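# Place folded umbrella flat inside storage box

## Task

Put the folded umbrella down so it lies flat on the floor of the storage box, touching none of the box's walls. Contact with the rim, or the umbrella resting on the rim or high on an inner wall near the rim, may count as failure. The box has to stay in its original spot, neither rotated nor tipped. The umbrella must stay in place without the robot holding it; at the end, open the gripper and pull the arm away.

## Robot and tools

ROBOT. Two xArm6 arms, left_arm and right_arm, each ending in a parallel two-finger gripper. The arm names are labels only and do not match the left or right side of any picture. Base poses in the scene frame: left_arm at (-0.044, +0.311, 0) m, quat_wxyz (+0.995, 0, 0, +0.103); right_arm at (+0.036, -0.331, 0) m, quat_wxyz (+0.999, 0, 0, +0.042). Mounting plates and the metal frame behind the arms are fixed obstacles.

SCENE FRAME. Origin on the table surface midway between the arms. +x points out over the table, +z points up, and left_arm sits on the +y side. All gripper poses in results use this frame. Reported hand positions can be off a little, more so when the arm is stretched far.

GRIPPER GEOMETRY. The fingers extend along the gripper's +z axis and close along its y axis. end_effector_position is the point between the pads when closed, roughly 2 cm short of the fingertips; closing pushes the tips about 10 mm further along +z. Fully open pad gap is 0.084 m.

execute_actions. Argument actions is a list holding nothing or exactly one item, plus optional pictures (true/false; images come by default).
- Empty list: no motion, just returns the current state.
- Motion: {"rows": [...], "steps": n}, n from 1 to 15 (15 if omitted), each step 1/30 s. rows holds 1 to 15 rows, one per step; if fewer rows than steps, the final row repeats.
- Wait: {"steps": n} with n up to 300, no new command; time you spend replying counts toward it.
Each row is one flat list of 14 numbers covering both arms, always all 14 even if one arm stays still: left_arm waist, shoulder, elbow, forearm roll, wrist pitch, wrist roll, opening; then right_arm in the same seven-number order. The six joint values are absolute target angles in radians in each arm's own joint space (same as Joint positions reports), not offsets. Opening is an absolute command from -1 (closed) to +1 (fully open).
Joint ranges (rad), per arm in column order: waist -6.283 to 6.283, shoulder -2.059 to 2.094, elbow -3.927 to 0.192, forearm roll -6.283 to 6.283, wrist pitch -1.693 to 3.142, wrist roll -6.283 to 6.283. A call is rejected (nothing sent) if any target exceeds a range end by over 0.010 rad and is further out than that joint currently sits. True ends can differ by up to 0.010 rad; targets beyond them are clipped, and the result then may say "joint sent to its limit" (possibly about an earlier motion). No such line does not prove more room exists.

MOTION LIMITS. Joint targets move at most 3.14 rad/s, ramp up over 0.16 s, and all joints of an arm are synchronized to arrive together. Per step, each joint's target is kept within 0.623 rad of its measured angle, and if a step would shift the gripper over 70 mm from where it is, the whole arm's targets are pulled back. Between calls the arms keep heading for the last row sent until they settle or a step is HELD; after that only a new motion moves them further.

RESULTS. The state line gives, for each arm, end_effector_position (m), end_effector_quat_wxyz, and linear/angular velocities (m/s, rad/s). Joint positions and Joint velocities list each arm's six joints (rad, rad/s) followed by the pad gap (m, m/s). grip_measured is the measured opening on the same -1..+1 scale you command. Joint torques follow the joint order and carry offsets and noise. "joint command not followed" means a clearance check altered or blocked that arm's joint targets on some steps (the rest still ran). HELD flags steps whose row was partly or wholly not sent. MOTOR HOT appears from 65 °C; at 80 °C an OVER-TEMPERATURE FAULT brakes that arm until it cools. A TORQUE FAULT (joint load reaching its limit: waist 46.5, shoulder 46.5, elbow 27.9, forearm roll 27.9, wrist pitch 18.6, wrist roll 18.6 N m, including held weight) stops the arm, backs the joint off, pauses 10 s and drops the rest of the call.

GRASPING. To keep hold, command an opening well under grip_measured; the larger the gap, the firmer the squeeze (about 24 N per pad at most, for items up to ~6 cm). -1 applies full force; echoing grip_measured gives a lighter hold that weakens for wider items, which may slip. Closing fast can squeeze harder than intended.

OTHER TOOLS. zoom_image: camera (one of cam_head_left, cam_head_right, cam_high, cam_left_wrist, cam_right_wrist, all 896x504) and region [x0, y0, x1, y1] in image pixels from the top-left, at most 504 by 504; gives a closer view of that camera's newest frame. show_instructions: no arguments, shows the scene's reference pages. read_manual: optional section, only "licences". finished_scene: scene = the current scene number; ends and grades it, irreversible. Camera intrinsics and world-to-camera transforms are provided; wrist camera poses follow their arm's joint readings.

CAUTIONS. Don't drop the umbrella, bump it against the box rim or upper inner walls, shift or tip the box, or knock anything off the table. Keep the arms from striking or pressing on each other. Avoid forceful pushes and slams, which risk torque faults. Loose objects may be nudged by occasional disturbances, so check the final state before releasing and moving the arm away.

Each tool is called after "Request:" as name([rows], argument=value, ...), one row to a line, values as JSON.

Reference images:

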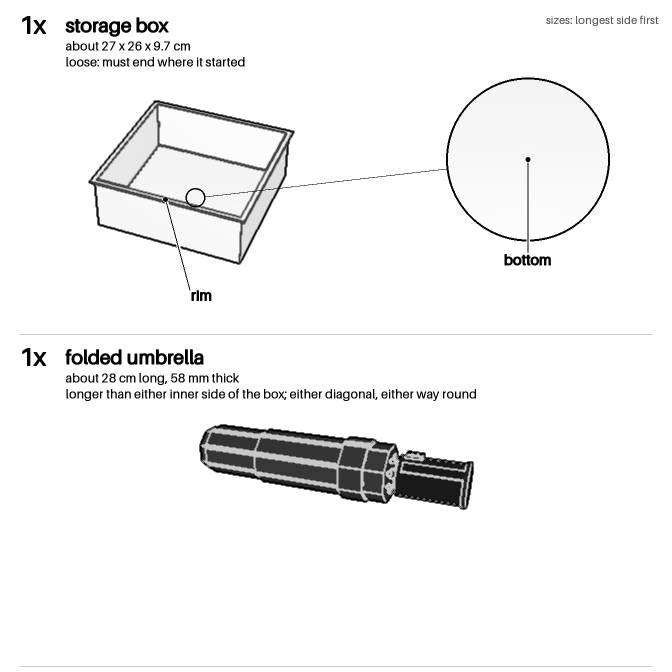

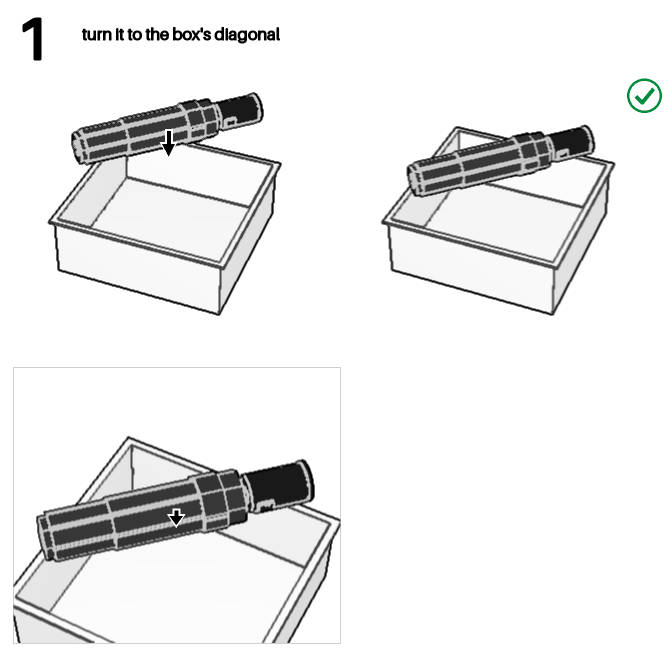

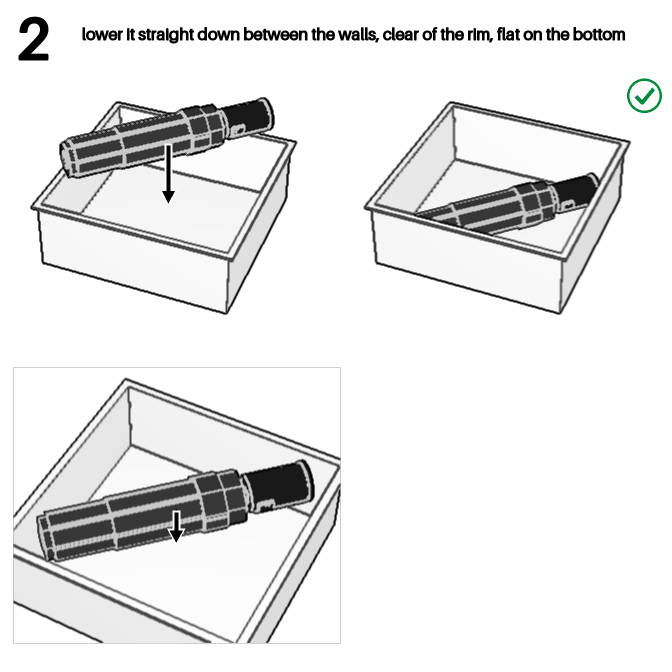

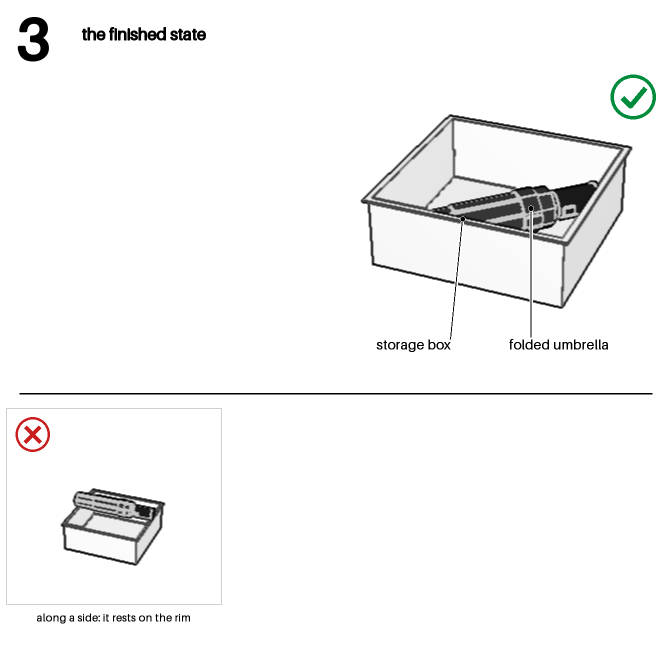

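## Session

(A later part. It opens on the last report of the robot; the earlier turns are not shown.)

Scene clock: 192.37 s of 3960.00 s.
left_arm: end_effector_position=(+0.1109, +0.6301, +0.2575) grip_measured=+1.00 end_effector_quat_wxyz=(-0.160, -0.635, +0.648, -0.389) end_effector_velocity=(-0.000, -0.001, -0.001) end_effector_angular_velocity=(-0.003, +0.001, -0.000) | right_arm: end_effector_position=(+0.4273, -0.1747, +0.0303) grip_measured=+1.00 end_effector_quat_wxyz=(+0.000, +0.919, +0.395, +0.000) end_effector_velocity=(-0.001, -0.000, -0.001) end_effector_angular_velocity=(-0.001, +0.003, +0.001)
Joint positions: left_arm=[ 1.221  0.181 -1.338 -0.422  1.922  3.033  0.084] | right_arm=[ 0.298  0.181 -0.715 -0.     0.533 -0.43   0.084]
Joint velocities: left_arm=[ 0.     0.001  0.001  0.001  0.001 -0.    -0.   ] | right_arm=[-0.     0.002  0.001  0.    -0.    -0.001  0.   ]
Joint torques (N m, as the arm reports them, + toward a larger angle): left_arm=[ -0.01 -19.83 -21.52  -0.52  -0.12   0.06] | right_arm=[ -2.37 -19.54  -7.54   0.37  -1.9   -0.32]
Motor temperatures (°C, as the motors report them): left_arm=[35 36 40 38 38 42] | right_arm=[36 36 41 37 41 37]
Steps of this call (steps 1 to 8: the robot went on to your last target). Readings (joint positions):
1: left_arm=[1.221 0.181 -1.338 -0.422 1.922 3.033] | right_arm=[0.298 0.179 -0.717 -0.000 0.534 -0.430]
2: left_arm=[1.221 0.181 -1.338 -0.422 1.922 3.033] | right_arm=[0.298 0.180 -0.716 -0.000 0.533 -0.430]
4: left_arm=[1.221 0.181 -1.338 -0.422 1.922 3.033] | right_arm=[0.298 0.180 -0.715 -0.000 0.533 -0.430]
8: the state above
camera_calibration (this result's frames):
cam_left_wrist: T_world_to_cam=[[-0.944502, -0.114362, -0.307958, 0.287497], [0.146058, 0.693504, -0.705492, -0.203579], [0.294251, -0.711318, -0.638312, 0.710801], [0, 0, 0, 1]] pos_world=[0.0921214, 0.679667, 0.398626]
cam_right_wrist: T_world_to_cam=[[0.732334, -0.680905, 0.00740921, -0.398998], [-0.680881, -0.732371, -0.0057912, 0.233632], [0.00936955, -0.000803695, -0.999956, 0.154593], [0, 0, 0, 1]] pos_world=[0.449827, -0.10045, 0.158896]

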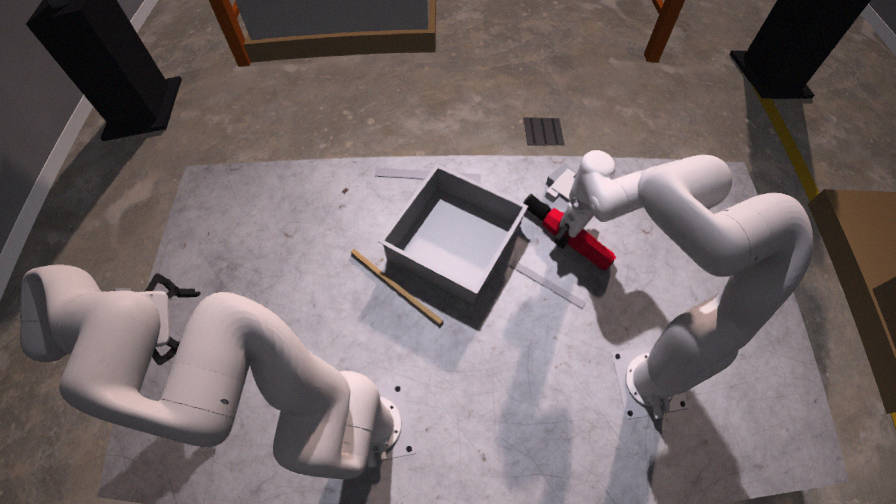

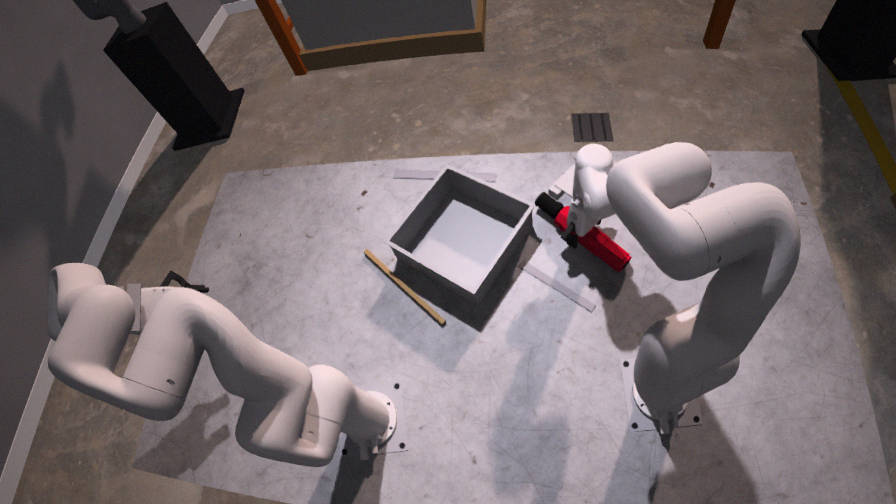

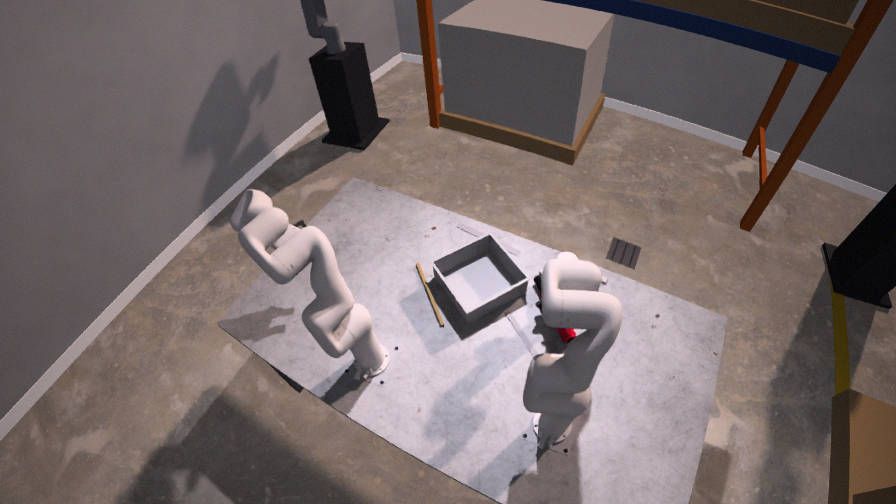

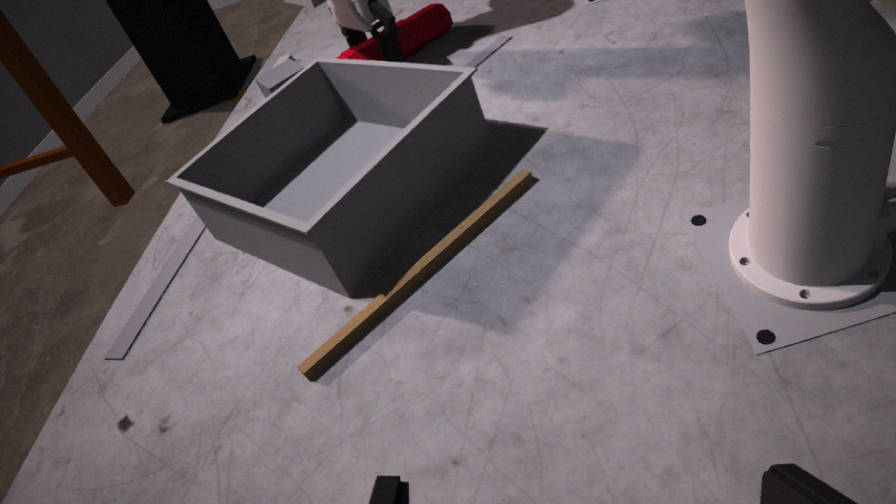

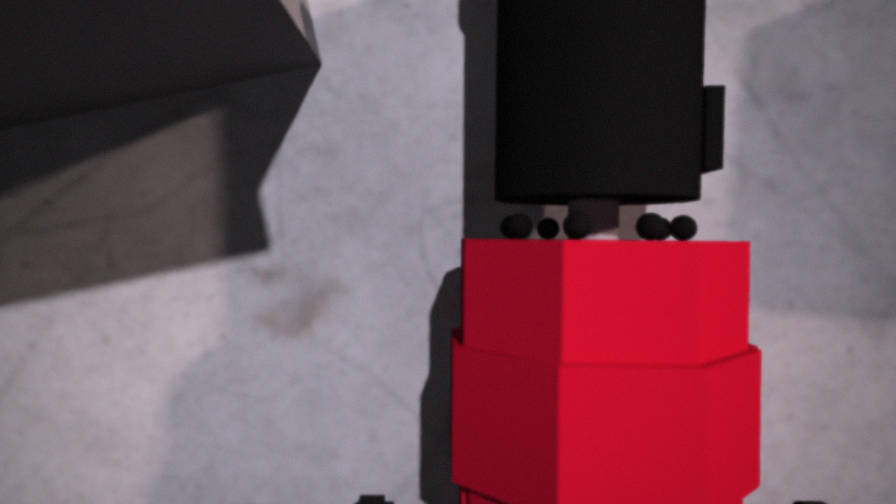

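Request:
execute_actions([
  {"rows": [
[1.221,0.181,-1.338,-0.422,1.922,3.033,1, 0.2976,0.193,-0.714,0,0.521,-0.430,1],
[1.221,0.181,-1.338,-0.422,1.922,3.033,1, 0.2976,0.193,-0.714,0,0.521,-0.430,0.95],
[1.221,0.181,-1.338,-0.422,1.922,3.033,1, 0.2976,0.193,-0.714,0,0.521,-0.430,0.88],
[1.221,0.181,-1.338,-0.422,1.922,3.033,1, 0.2976,0.193,-0.714,0,0.521,-0.430,0.8],
[1.221,0.181,-1.338,-0.422,1.922,3.033,1, 0.2976,0.193,-0.714,0,0.521,-0.430,0.72],
[1.221,0.181,-1.338,-0.422,1.922,3.033,1, 0.2976,0.193,-0.714,0,0.521,-0.430,0.64],
[1.221,0.181,-1.338,-0.422,1.922,3.033,1, 0.2976,0.193,-0.714,0,0.521,-0.430,0.56],
[1.221,0.181,-1.338,-0.422,1.922,3.033,1, 0.2976,0.193,-0.714,0,0.521,-0.430,0.5],
[1.221,0.181,-1.338,-0.422,1.922,3.033,1, 0.2976,0.193,-0.714,0,0.521,-0.430,0.44],
[1.221,0.181,-1.338,-0.422,1.922,3.033,1, 0.2976,0.193,-0.714,0,0.521,-0.430,0.39],
[1.221,0.181,-1.338,-0.422,1.922,3.033,1, 0.2976,0.193,-0.714,0,0.521,-0.430,0.34],
[1.221,0.181,-1.338,-0.422,1.922,3.033,1, 0.2976,0.193,-0.714,0,0.521,-0.430,0.3],
[1.221,0.181,-1.338,-0.422,1.922,3.033,1, 0.2976,0.193,-0.714,0,0.521,-0.430,0.25],
[1.221,0.181,-1.338,-0.422,1.922,3.033,1, 0.2976,0.193,-0.714,0,0.521,-0.430,0.2],
[1.221,0.181,-1.338,-0.422,1.922,3.033,1, 0.2976,0.193,-0.714,0,0.521,-0.430,0.15]
], "steps": 15},
], pictures=false)

Request:
execute_actions([
  {"rows": [
[1.221,0.181,-1.338,-0.422,1.922,3.033,1, 0.2976,0.193,-0.714,0,0.521,-0.430,0.08],
[1.221,0.181,-1.338,-0.422,1.922,3.033,1, 0.2976,0.193,-0.714,0,0.521,-0.430,0.0],
[1.221,0.181,-1.338,-0.422,1.922,3.033,1, 0.2976,0.193,-0.714,0,0.521,-0.430,-0.1],
[1.221,0.181,-1.338,-0.422,1.922,3.033,1, 0.2976,0.193,-0.714,0,0.521,-0.430,-0.2],
[1.221,0.181,-1.338,-0.422,1.922,3.033,1, 0.2976,0.193,-0.714,0,0.521,-0.430,-0.3],
[1.221,0.181,-1.338,-0.422,1.922,3.033,1, 0.2976,0.193,-0.714,0,0.521,-0.430,-0.4]
], "steps": 8},
])

Scene clock: 206.33 s of 3960.00 s.
left_arm: end_effector_position=(+0.1109, +0.6301, +0.2575) grip_measured=+1.00 end_effector_quat_wxyz=(-0.160, -0.635, +0.648, -0.389) end_effector_velocity=(+0.000, +0.000, -0.000) end_effector_angular_velocity=(+0.001, +0.000, +0.000) | right_arm: end_effector_position=(+0.4271, -0.1748, +0.0261) grip_measured=+0.25 end_effector_quat_wxyz=(-0.000, +0.919, +0.395, +0.000) end_effector_velocity=(-0.002, +0.001, -0.000) end_effector_angular_velocity=(-0.000, +0.001, +0.003)
Joint positions: left_arm=[ 1.221  0.181 -1.338 -0.422  1.922  3.033  0.084] | right_arm=[ 0.298  0.193 -0.714  0.     0.521 -0.43   0.055]
Joint velocities: left_arm=[-0.    -0.     0.001  0.    -0.001 -0.     0.   ] | right_arm=[ 0.004 -0.002  0.002  0.001  0.001  0.001 -0.064]
Joint torques (N m, as the arm reports them, + toward a larger angle): left_arm=[  0.15 -19.44 -21.46  -0.28  -0.35   0.06] | right_arm=[ -2.74 -19.33  -7.39   0.34  -1.95  -0.32]
Motor temperatures (°C, as the motors report them): left_arm=[35 36 40 38 38 42] | right_arm=[36 36 40 37 41 37]
Steps of this call (steps 1 to 15: the robot went on to your last target; steps 16 to 90: nothing new was sent; then 10.47 s passed at rest; steps 91 to 105: all 15 steps of this action). Readings (joint positions):
91: left_arm=[1.221 0.181 -1.338 -0.422 1.922 3.033] | right_arm=[0.298 0.182 -0.714 -0.000 0.533 -0.430]
92: left_arm=[1.221 0.181 -1.338 -0.422 1.922 3.033] | right_arm=[0.298 0.183 -0.715 -0.000 0.531 -0.430]
94: left_arm=[1.221 0.181 -1.338 -0.422 1.922 3.033] | right_arm=[0.298 0.188 -0.715 -0.000 0.526 -0.430]
98: left_arm=[1.221 0.181 -1.338 -0.422 1.922 3.033] | right_arm=[0.298 0.193 -0.714 0.000 0.522 -0.430]
105: the state above

Scene clock: 206.60 s of 3960.00 s.
left_arm: end_effector_position=(+0.1109, +0.6301, +0.2575) grip_measured=+1.00 end_effector_quat_wxyz=(-0.160, -0.635, +0.648, -0.389) end_effector_velocity=(-0.000, +0.000, -0.000) end_effector_angular_velocity=(+0.002, +0.000, +0.000) | right_arm: end_effector_position=(+0.4273, -0.1748, +0.0262) grip_measured=+0.14 end_effector_quat_wxyz=(+0.000, +0.919, +0.395, +0.000) end_effector_velocity=(+0.000, +0.000, -0.000) end_effector_angular_velocity=(+0.000, -0.001, -0.001)
Joint positions: left_arm=[ 1.221  0.181 -1.338 -0.422  1.922  3.033  0.084] | right_arm=[ 0.298  0.193 -0.714 -0.     0.521 -0.43   0.05 ]
Joint velocities: left_arm=[ 0.    -0.     0.     0.    -0.002  0.     0.   ] | right_arm=[-0.     0.001 -0.     0.    -0.002  0.001  0.   ]
Joint torques (N m, as the arm reports them, + toward a larger angle): left_arm=[  0.34 -19.49 -21.52  -0.5   -0.2    0.  ] | right_arm=[ -2.23 -18.75  -7.14   0.43  -1.91  -0.31]
Motor temperatures (°C, as the motors report them): left_arm=[35 36 40 38 38 42] | right_arm=[36 36 40 37 41 37]
Steps of this call (steps 1 to 8: all 8 steps of this action). Readings (joint positions):
1: left_arm=[1.221 0.181 -1.338 -0.422 1.922 3.033] | right_arm=[0.298 0.193 -0.714 0.000 0.521 -0.430]
2: left_arm=[1.221 0.181 -1.338 -0.422 1.922 3.033] | right_arm=[0.298 0.193 -0.714 0.000 0.521 -0.430]
4: left_arm=[1.221 0.181 -1.338 -0.422 1.922 3.033] | right_arm=[0.298 0.193 -0.714 -0.000 0.521 -0.430]
8: the state above
camera_calibration (this result's frames):
cam_left_wrist: T_world_to_cam=[[-0.944501, -0.114362, -0.307959, 0.287497], [0.146058, 0.693504, -0.705492, -0.203579], [0.294252, -0.711318, -0.638312, 0.7108], [0, 0, 0, 1]] pos_world=[0.0921214, 0.679667, 0.398626]
cam_right_wrist: T_world_to_cam=[[0.73231, -0.680931, 0.00737581, -0.398986], [-0.680908, -0.732347, -0.00571547, 0.233627], [0.00929349, -0.000836753, -0.999956, 0.150514], [0, 0, 0, 1]] pos_world=[0.449861, -0.10046, 0.154785]

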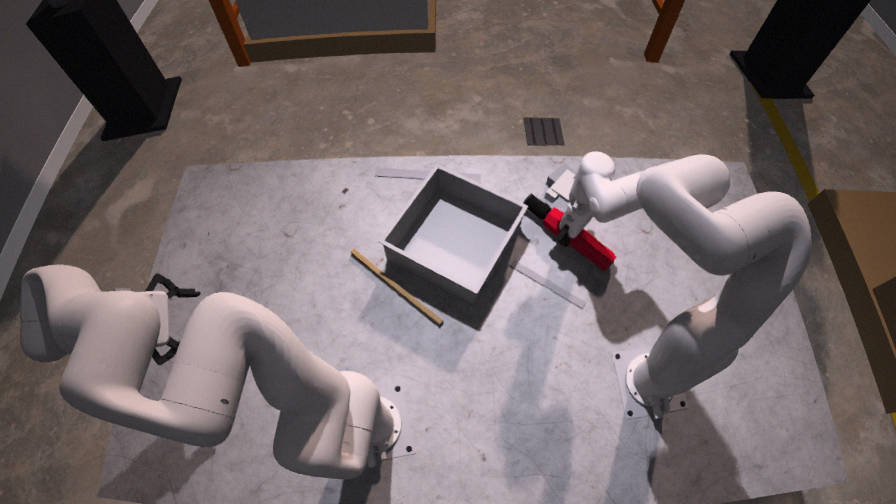

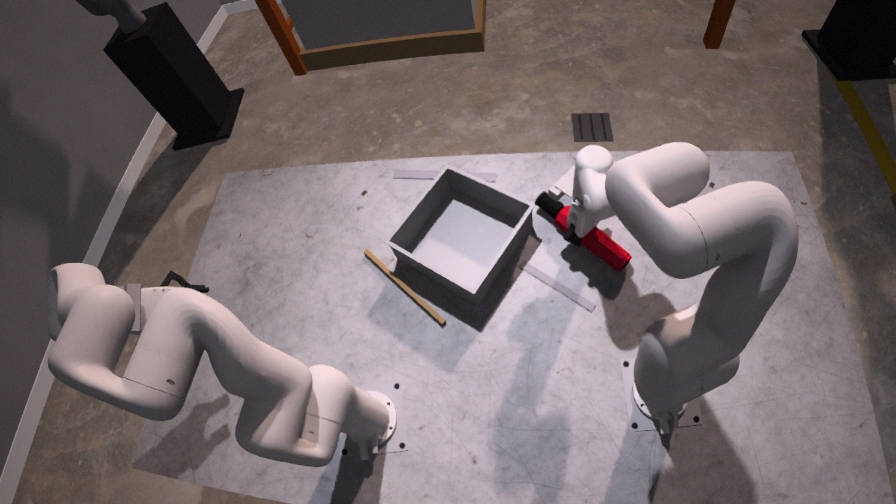

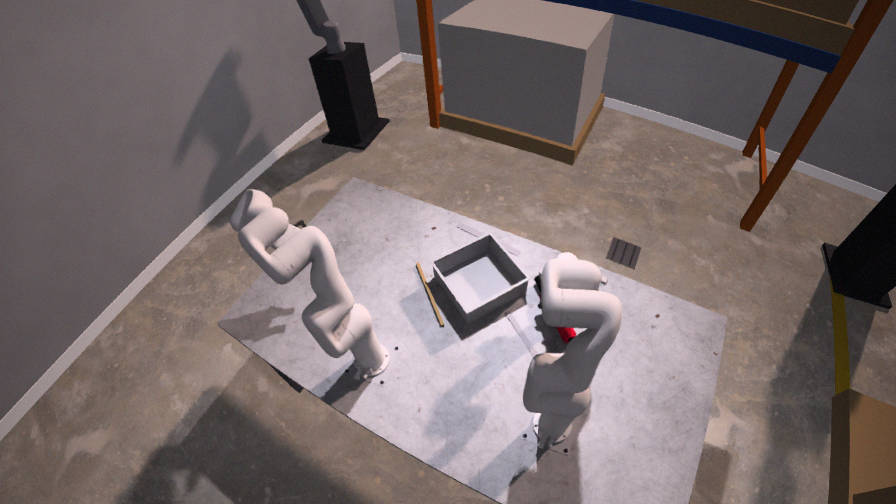

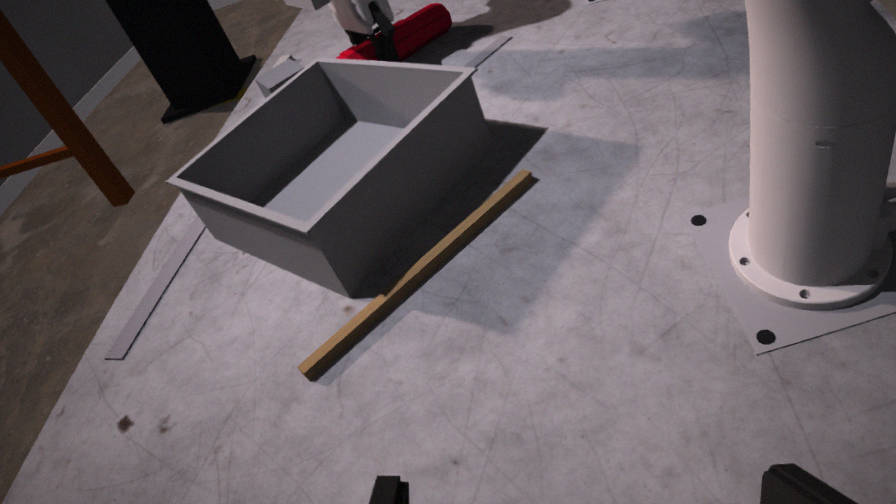

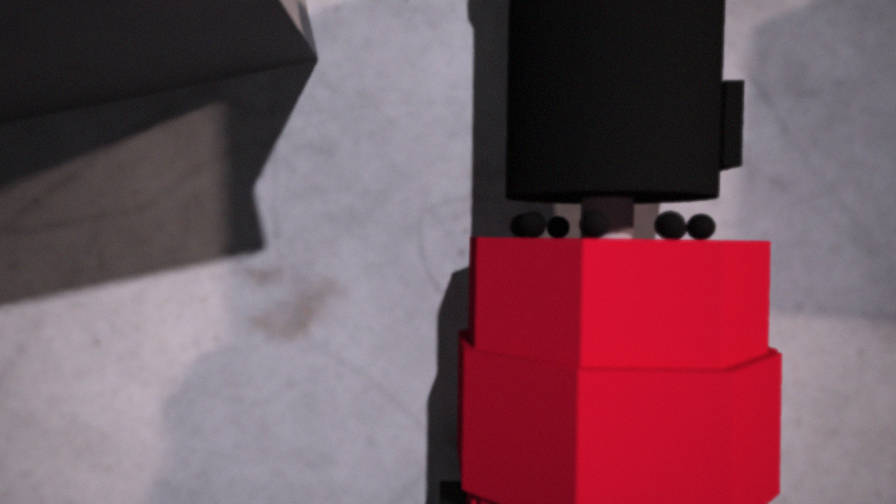

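Request:
execute_actions([
  {"rows": [
[1.221,0.181,-1.338,-0.422,1.922,3.033,1, 0.2976,0.193,-0.714,0,0.521,-0.430,-0.5],
[1.221,0.181,-1.338,-0.422,1.922,3.033,1, 0.2976,0.193,-0.714,0,0.521,-0.430,-0.6],
[1.221,0.181,-1.338,-0.422,1.922,3.033,1, 0.2976,0.193,-0.714,0,0.521,-0.430,-0.7],
[1.221,0.181,-1.338,-0.422,1.922,3.033,1, 0.2976,0.180,-0.719,0,0.539,-0.430,-0.75],
[1.221,0.181,-1.338,-0.422,1.922,3.033,1, 0.2976,0.160,-0.727,0,0.567,-0.430,-0.75],
[1.221,0.181,-1.338,-0.422,1.922,3.033,1, 0.2976,0.130,-0.740,0,0.610,-0.430,-0.75],
[1.221,0.181,-1.338,-0.422,1.922,3.033,1, 0.2976,0.095,-0.754,0,0.659,-0.430,-0.75],
[1.221,0.181,-1.338,-0.422,1.922,3.033,1, 0.2976,0.055,-0.770,0,0.715,-0.430,-0.75],
[1.221,0.181,-1.338,-0.422,1.922,3.033,1, 0.2976,0.015,-0.787,0,0.772,-0.430,-0.75],
[1.221,0.181,-1.338,-0.422,1.922,3.033,1, 0.2976,-0.025,-0.803,0,0.828,-0.430,-0.75],
[1.221,0.181,-1.338,-0.422,1.922,3.033,1, 0.2976,-0.060,-0.817,0,0.877,-0.430,-0.75],
[1.221,0.181,-1.338,-0.422,1.922,3.033,1, 0.2976,-0.090,-0.830,0,0.920,-0.430,-0.75],
[1.221,0.181,-1.338,-0.422,1.922,3.033,1, 0.2976,-0.107,-0.837,0,0.944,-0.430,-0.75],
[1.221,0.181,-1.338,-0.422,1.922,3.033,1, 0.2976,-0.1157,-0.8402,0,0.9559,-0.430,-0.75]
], "steps": 15},
], pictures=false)

Request:
execute_actions([
  {"steps": 6},
])

Scene clock: 250.27 s of 3960.00 s.
left_arm: end_effector_position=(+0.1109, +0.6301, +0.2575) grip_measured=+1.00 end_effector_quat_wxyz=(-0.160, -0.635, +0.648, -0.389) end_effector_velocity=(+0.000, -0.000, +0.000) end_effector_angular_velocity=(+0.000, -0.001, -0.000) | right_arm: end_effector_position=(+0.4344, -0.1719, +0.1235) grip_measured=+0.14 end_effector_quat_wxyz=(+0.000, +0.919, +0.395, +0.002) end_effector_velocity=(-0.028, -0.012, +0.385) end_effector_angular_velocity=(-0.001, +0.000, +0.002)
Joint positions: left_arm=[ 1.221  0.181 -1.338 -0.422  1.922  3.033  0.084] | right_arm=[ 0.298 -0.016 -0.801 -0.     0.814 -0.43   0.05 ]
Joint velocities: left_arm=[-0.    -0.001  0.    -0.     0.001  0.    -0.   ] | right_arm=[-0.    -0.816 -0.323 -0.001  1.14  -0.002 -0.   ]
Joint torques (N m, as the arm reports them, + toward a larger angle): left_arm=[ -0.1  -19.08 -21.38  -0.45  -0.19  -0.08] | right_arm=[ -2.22 -18.33  -9.33   0.39  -1.81  -0.35]
Motor temperatures (°C, as the motors report them): left_arm=[35 36 40 38 38 42] | right_arm=[36 36 40 37 41 37]
Steps of this call (steps 1 to 15: the robot went on to your last target; steps 16 to 90: nothing new was sent; then 40.17 s passed at rest; steps 91 to 105: all 15 steps of this action). Readings (joint positions):
91: left_arm=[1.221 0.181 -1.338 -0.422 1.922 3.033] | right_arm=[0.298 0.193 -0.714 -0.000 0.521 -0.430]
92: left_arm=[1.221 0.181 -1.338 -0.422 1.922 3.033] | right_arm=[0.298 0.193 -0.714 -0.000 0.521 -0.430]
94: left_arm=[1.221 0.181 -1.338 -0.422 1.922 3.033] | right_arm=[0.298 0.193 -0.714 -0.000 0.521 -0.430]
98: left_arm=[1.221 0.181 -1.338 -0.422 1.922 3.033] | right_arm=[0.298 0.167 -0.720 0.000 0.567 -0.430]
105: the state above

Scene clock: 250.47 s of 3960.00 s.
left_arm: end_effector_position=(+0.1109, +0.6301, +0.2575) grip_measured=+1.00 end_effector_quat_wxyz=(-0.160, -0.635, +0.648, -0.389) end_effector_velocity=(-0.000, -0.001, +0.001) end_effector_angular_velocity=(-0.002, -0.000, -0.001) | right_arm: end_effector_position=(+0.4293, -0.1739, +0.1694) grip_measured=+0.14 end_effector_quat_wxyz=(+0.000, +0.919, +0.395, +0.004) end_effector_velocity=(-0.035, -0.014, +0.009) end_effector_angular_velocity=(-0.041, +0.103, -0.001)
Joint positions: left_arm=[ 1.221  0.181 -1.338 -0.422  1.922  3.033  0.084] | right_arm=[ 0.298 -0.112 -0.84  -0.     0.945 -0.43   0.05 ]
Joint velocities: left_arm=[ 0.    -0.001  0.    -0.     0.003 -0.     0.   ] | right_arm=[-0.001 -0.059  0.01   0.     0.16   0.    -0.   ]
Joint torques (N m, as the arm reports them, + toward a larger angle): left_arm=[ -0.15 -19.37 -21.37  -0.48  -0.05  -0.14] | right_arm=[ -2.38 -13.51  -9.03   0.41  -1.98  -0.29]
Motor temperatures (°C, as the motors report them): left_arm=[35 36 40 38 38 42] | right_arm=[36 36 40 37 41 37]
Steps of this call (steps 1 to 6: the robot went on to your last target). Readings (joint positions):
1: left_arm=[1.221 0.181 -1.338 -0.422 1.922 3.033] | right_arm=[0.298 -0.043 -0.812 -0.000 0.851 -0.430]
2: left_arm=[1.221 0.181 -1.338 -0.422 1.922 3.033] | right_arm=[0.298 -0.067 -0.822 -0.000 0.884 -0.430]
4: left_arm=[1.221 0.181 -1.338 -0.422 1.922 3.033] | right_arm=[0.298 -0.101 -0.836 -0.000 0.928 -0.430]
6: the state above
camera_calibration (this result's frames):
cam_left_wrist: T_world_to_cam=[[-0.944502, -0.114362, -0.307958, 0.287497], [0.146058, 0.693504, -0.705492, -0.203579], [0.294252, -0.711318, -0.638312, 0.710801], [0, 0, 0, 1]] pos_world=[0.0921213, 0.679667, 0.398626]
cam_right_wrist: T_world_to_cam=[[0.732295, -0.680911, 0.0101939, -0.401398], [-0.680813, -0.732364, -0.0116838, 0.237355], [0.0154213, 0.00161584, -0.99988, 0.291449], [0, 0, 0, 1]] pos_world=[0.451041, -0.0999578, 0.298279]

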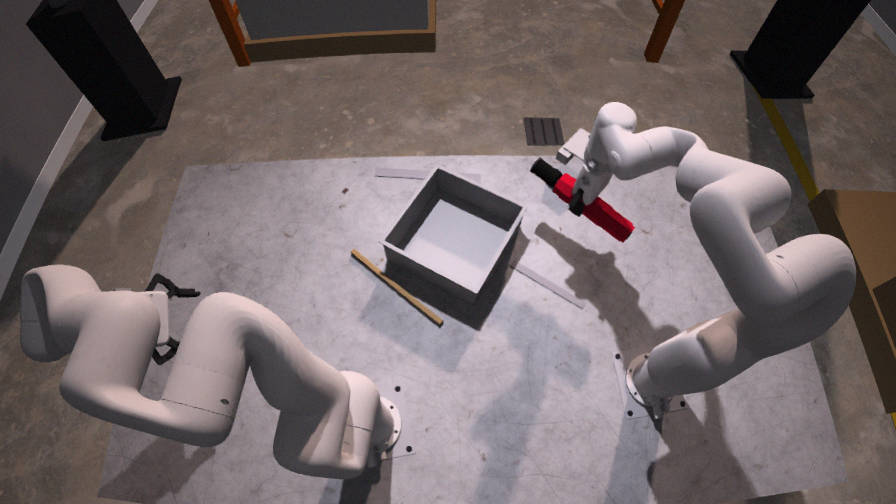

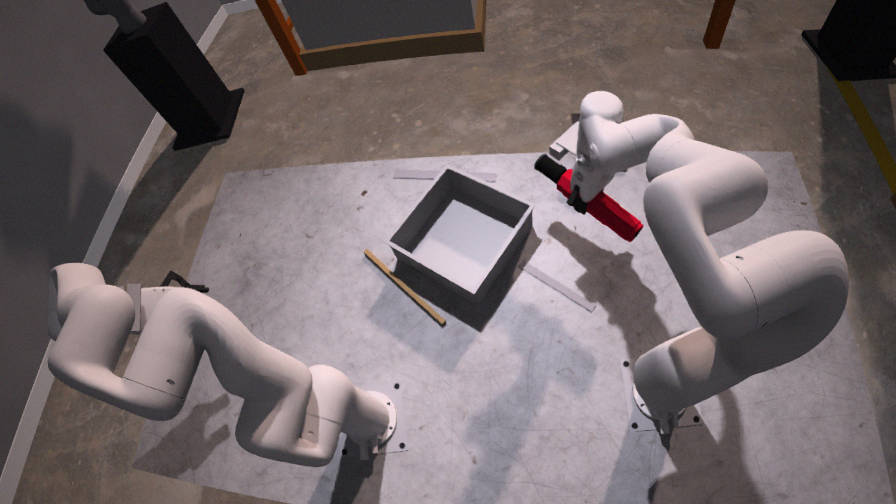

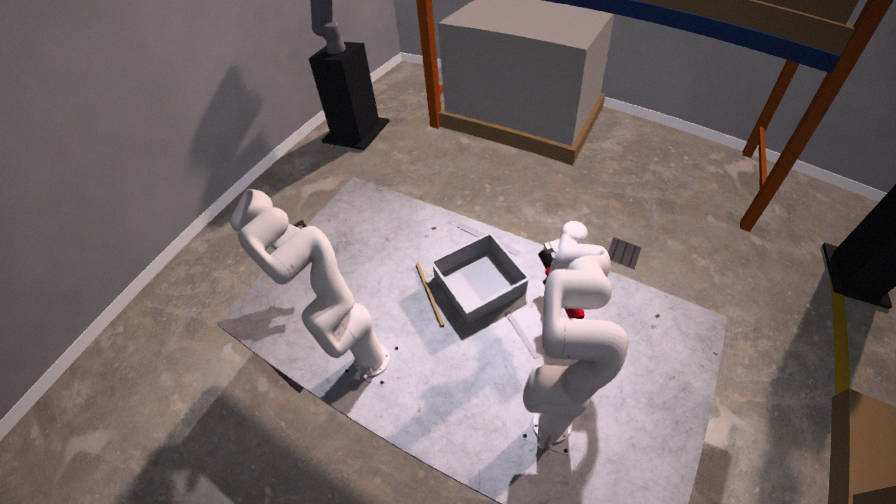

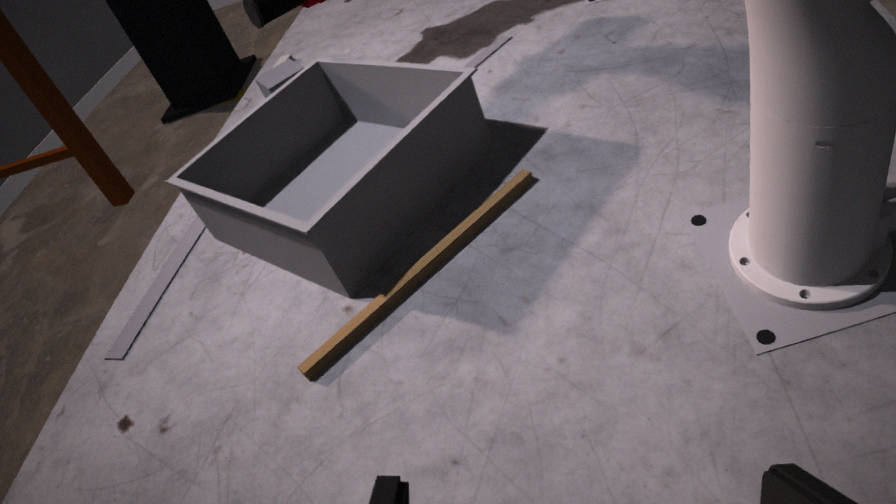

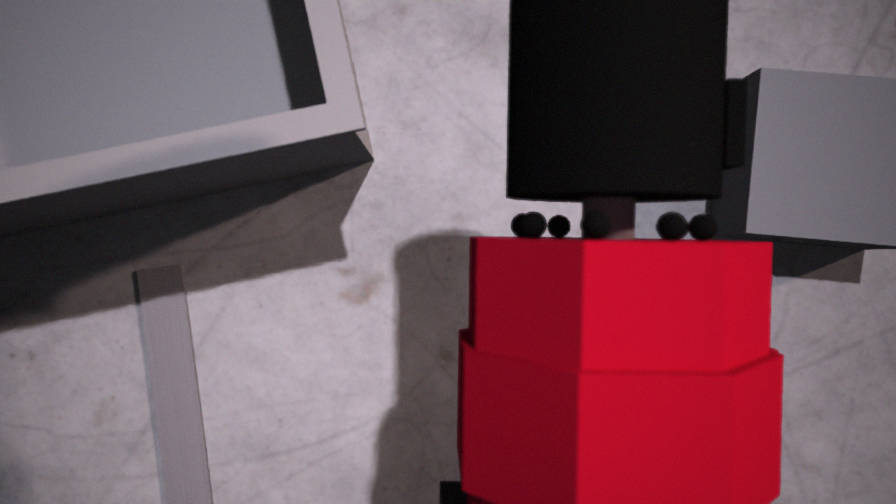

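Request:
execute_actions([
  {"rows": [[1.221,0.181,-1.338,-0.422,1.922,3.033,1, 0.7979,0.4015,-1.8168,0,1.4153,-0.9716,-0.75]], "steps": 15},
], pictures=false)

Request:
execute_actions([
  {"steps": 30},
])

Scene clock: 253.03 s of 3960.00 s.
left_arm: end_effector_position=(+0.1109, +0.6301, +0.2575) grip_measured=+1.00 end_effector_quat_wxyz=(-0.160, -0.635, +0.648, -0.389) end_effector_velocity=(-0.000, +0.000, +0.000) end_effector_angular_velocity=(+0.000, -0.000, -0.001) | right_arm: end_effector_position=(+0.4273, -0.0146, +0.2046) grip_measured=+0.14 end_effector_quat_wxyz=(-0.002, +0.753, +0.657, -0.047) end_effector_velocity=(+0.042, +0.343, +0.200) end_effector_angular_velocity=(+0.196, -0.167, +1.002)
Joint positions: left_arm=[ 1.221  0.181 -1.338 -0.422  1.922  3.033  0.084] | right_arm=[ 0.598  0.195 -1.332  0.     1.23  -0.754  0.05 ]
Joint velocities: left_arm=[-0.    -0.    -0.     0.     0.     0.001  0.   ] | right_arm=[ 0.477  0.491 -1.189 -0.002  0.444 -0.527  0.   ]
Joint torques (N m, as the arm reports them, + toward a larger angle): left_arm=[ -0.31 -19.28 -21.51  -0.6   -0.15  -0.01] | right_arm=[ -2.13 -25.75 -11.29   0.48  -1.85  -0.26]
Motor temperatures (°C, as the motors report them): left_arm=[35 36 40 38 38 42] | right_arm=[36 36 40 37 41 37]
Steps of this call (steps 1 to 30: the robot went on to your last target; steps 31 to 62: nothing new was sent; steps 63 to 77: all 15 steps of this action). Readings (joint positions):
63: left_arm=[1.221 0.181 -1.338 -0.422 1.922 3.033] | right_arm=[0.298 -0.116 -0.840 -0.000 0.956 -0.430]
64: left_arm=[1.221 0.181 -1.338 -0.422 1.922 3.033] | right_arm=[0.302 -0.111 -0.846 -0.000 0.962 -0.436]
66: left_arm=[1.221 0.181 -1.338 -0.422 1.922 3.033] | right_arm=[0.344 -0.066 -0.901 -0.000 1.004 -0.486]
70: left_arm=[1.221 0.181 -1.338 -0.422 1.922 3.033] | right_arm=[0.461 0.054 -1.057 0.000 1.106 -0.606]
77: the state above

Scene clock: 254.03 s of 3960.00 s.
left_arm: end_effector_position=(+0.1109, +0.6301, +0.2575) grip_measured=+1.00 end_effector_quat_wxyz=(-0.160, -0.635, +0.648, -0.389) end_effector_velocity=(-0.000, +0.000, -0.001) end_effector_angular_velocity=(+0.001, +0.001, +0.001) | right_arm: end_effector_position=(+0.4097, +0.1213, +0.2799) grip_measured=+0.14 end_effector_quat_wxyz=(+0.000, +0.601, +0.800, -0.000) end_effector_velocity=(-0.001, +0.001, +0.001) end_effector_angular_velocity=(+0.001, -0.001, +0.002)
Joint positions: left_arm=[ 1.221  0.181 -1.338 -0.422  1.922  3.033  0.084] | right_arm=[ 0.798  0.401 -1.817 -0.     1.415 -0.972  0.05 ]
Joint velocities: left_arm=[ 0.     0.     0.001  0.001 -0.002  0.    -0.   ] | right_arm=[ 0.002  0.    -0.002 -0.     0.    -0.001 -0.   ]
Joint torques (N m, as the arm reports them, + toward a larger angle): left_arm=[  0.02 -19.47 -21.57  -0.43  -0.14  -0.07] | right_arm=[ -2.22 -29.77 -11.42   0.38  -2.08  -0.33]
Motor temperatures (°C, as the motors report them): left_arm=[35 36 40 38 38 42] | right_arm=[36 36 40 37 41 37]
Steps of this call (steps 1 to 30: the robot went on to your last target). Readings (joint positions):
1: left_arm=[1.221 0.181 -1.338 -0.422 1.922 3.033] | right_arm=[0.613 0.211 -1.372 0.000 1.245 -0.771]
2: left_arm=[1.221 0.181 -1.338 -0.422 1.922 3.033] | right_arm=[0.630 0.228 -1.412 -0.000 1.260 -0.789]
4: left_arm=[1.221 0.181 -1.338 -0.422 1.922 3.033] | right_arm=[0.662 0.262 -1.492 -0.000 1.290 -0.825]
8: left_arm=[1.221 0.181 -1.338 -0.422 1.922 3.033] | right_arm=[0.730 0.331 -1.653 -0.000 1.352 -0.898]
30: the state above
All arms were judged still, so your last target was given up. Only a new action makes them travel on or press farther. Fingers that are still opening or closing keep moving.
camera_calibration (this result's frames):
cam_left_wrist: T_world_to_cam=[[-0.944502, -0.114362, -0.307958, 0.287497], [0.146058, 0.693504, -0.705492, -0.203579], [0.294252, -0.711318, -0.638312, 0.7108], [0, 0, 0, 1]] pos_world=[0.0921214, 0.679667, 0.398626]
cam_right_wrist: T_world_to_cam=[[0.957472, 0.288443, 0.00689301, -0.396101], [0.288479, -0.957474, -0.00493588, 0.0698625], [0.00517615, 0.00671446, -0.999964, 0.405376], [0, 0, 0, 1]] pos_world=[0.357003, 0.178422, 0.408437]

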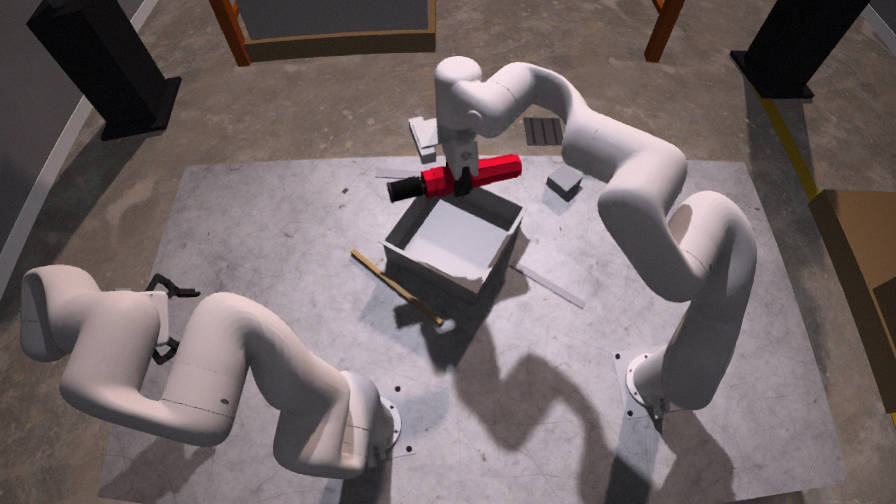

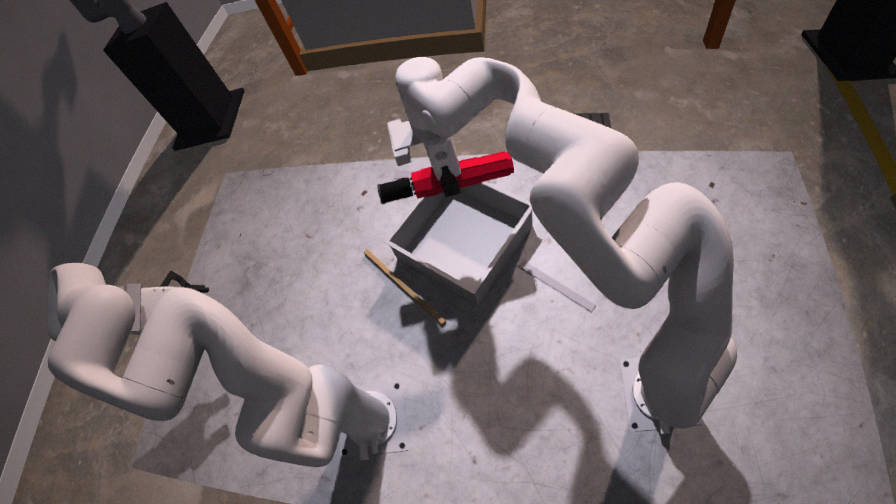

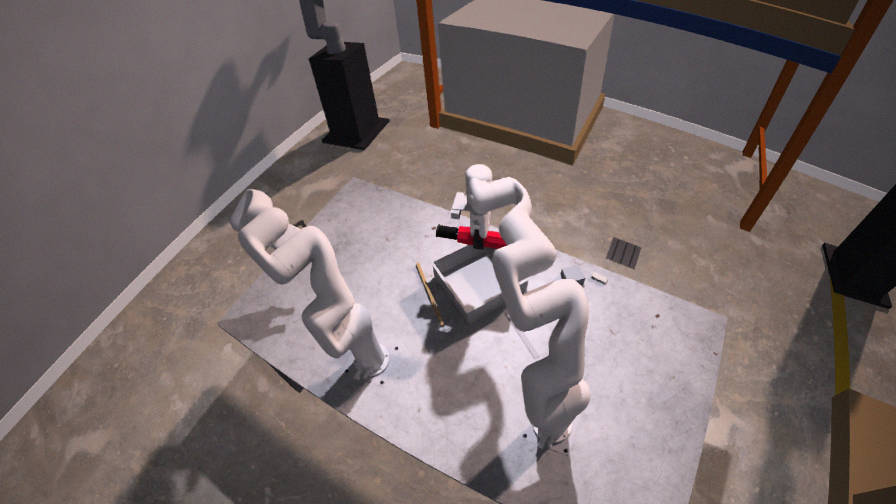

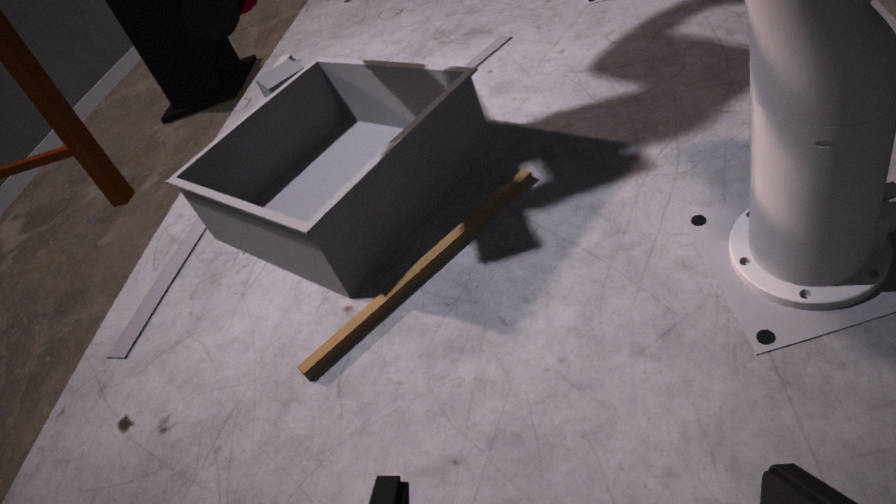

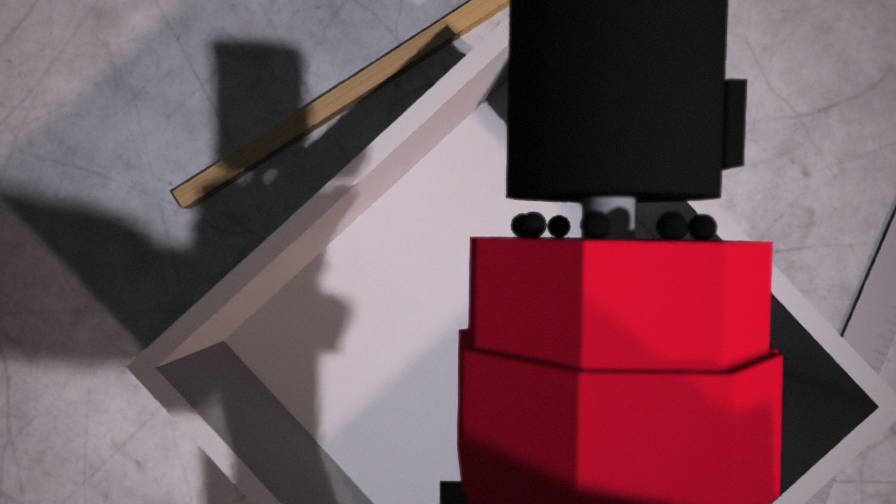

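Request:
zoom_image(camera="cam_right_wrist", region=[100, 260, 340, 480])

Request:
zoom_image(camera="cam_right_wrist", region=[696, 230, 896, 504])

Request:
zoom_image(camera="cam_right_wrist", region=[300, 0, 560, 240])

Region (100, 260, 340, 480) of cam_right_wrist's 896x504 image, scaled by 2.100, with more detail than that image has; it fills the top 462 rows of this view, and the rest is white.

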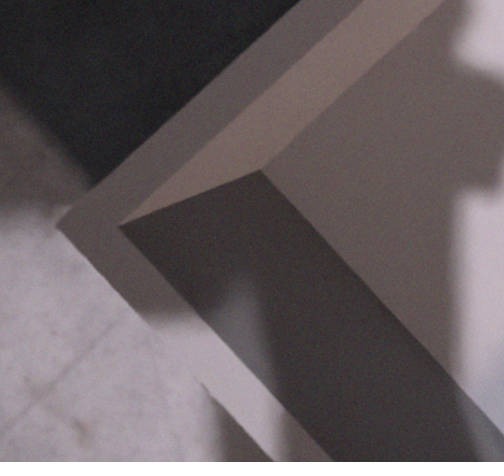

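Region (696, 230, 896, 504) of cam_right_wrist's 896x504 image, scaled by 1.839, with more detail than that image has; it fills the left 368 columns of this view, and the rest is white.

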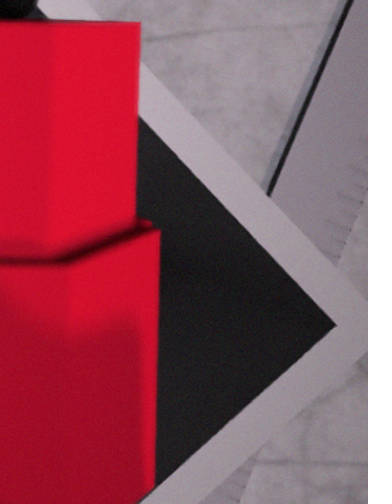

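Region (300, 0, 560, 240) of cam_right_wrist's 896x504 image, scaled by 1.938, with more detail than that image has; it fills the top 465 rows of this view, and the rest is white.

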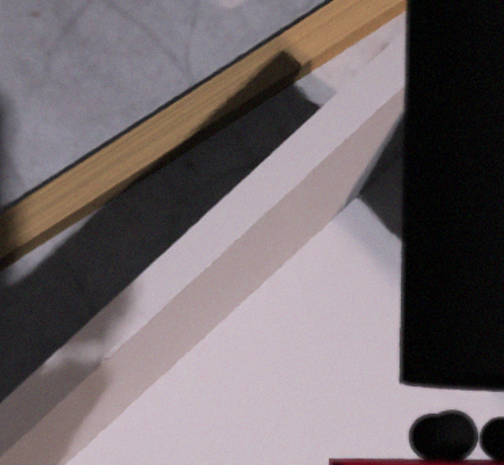

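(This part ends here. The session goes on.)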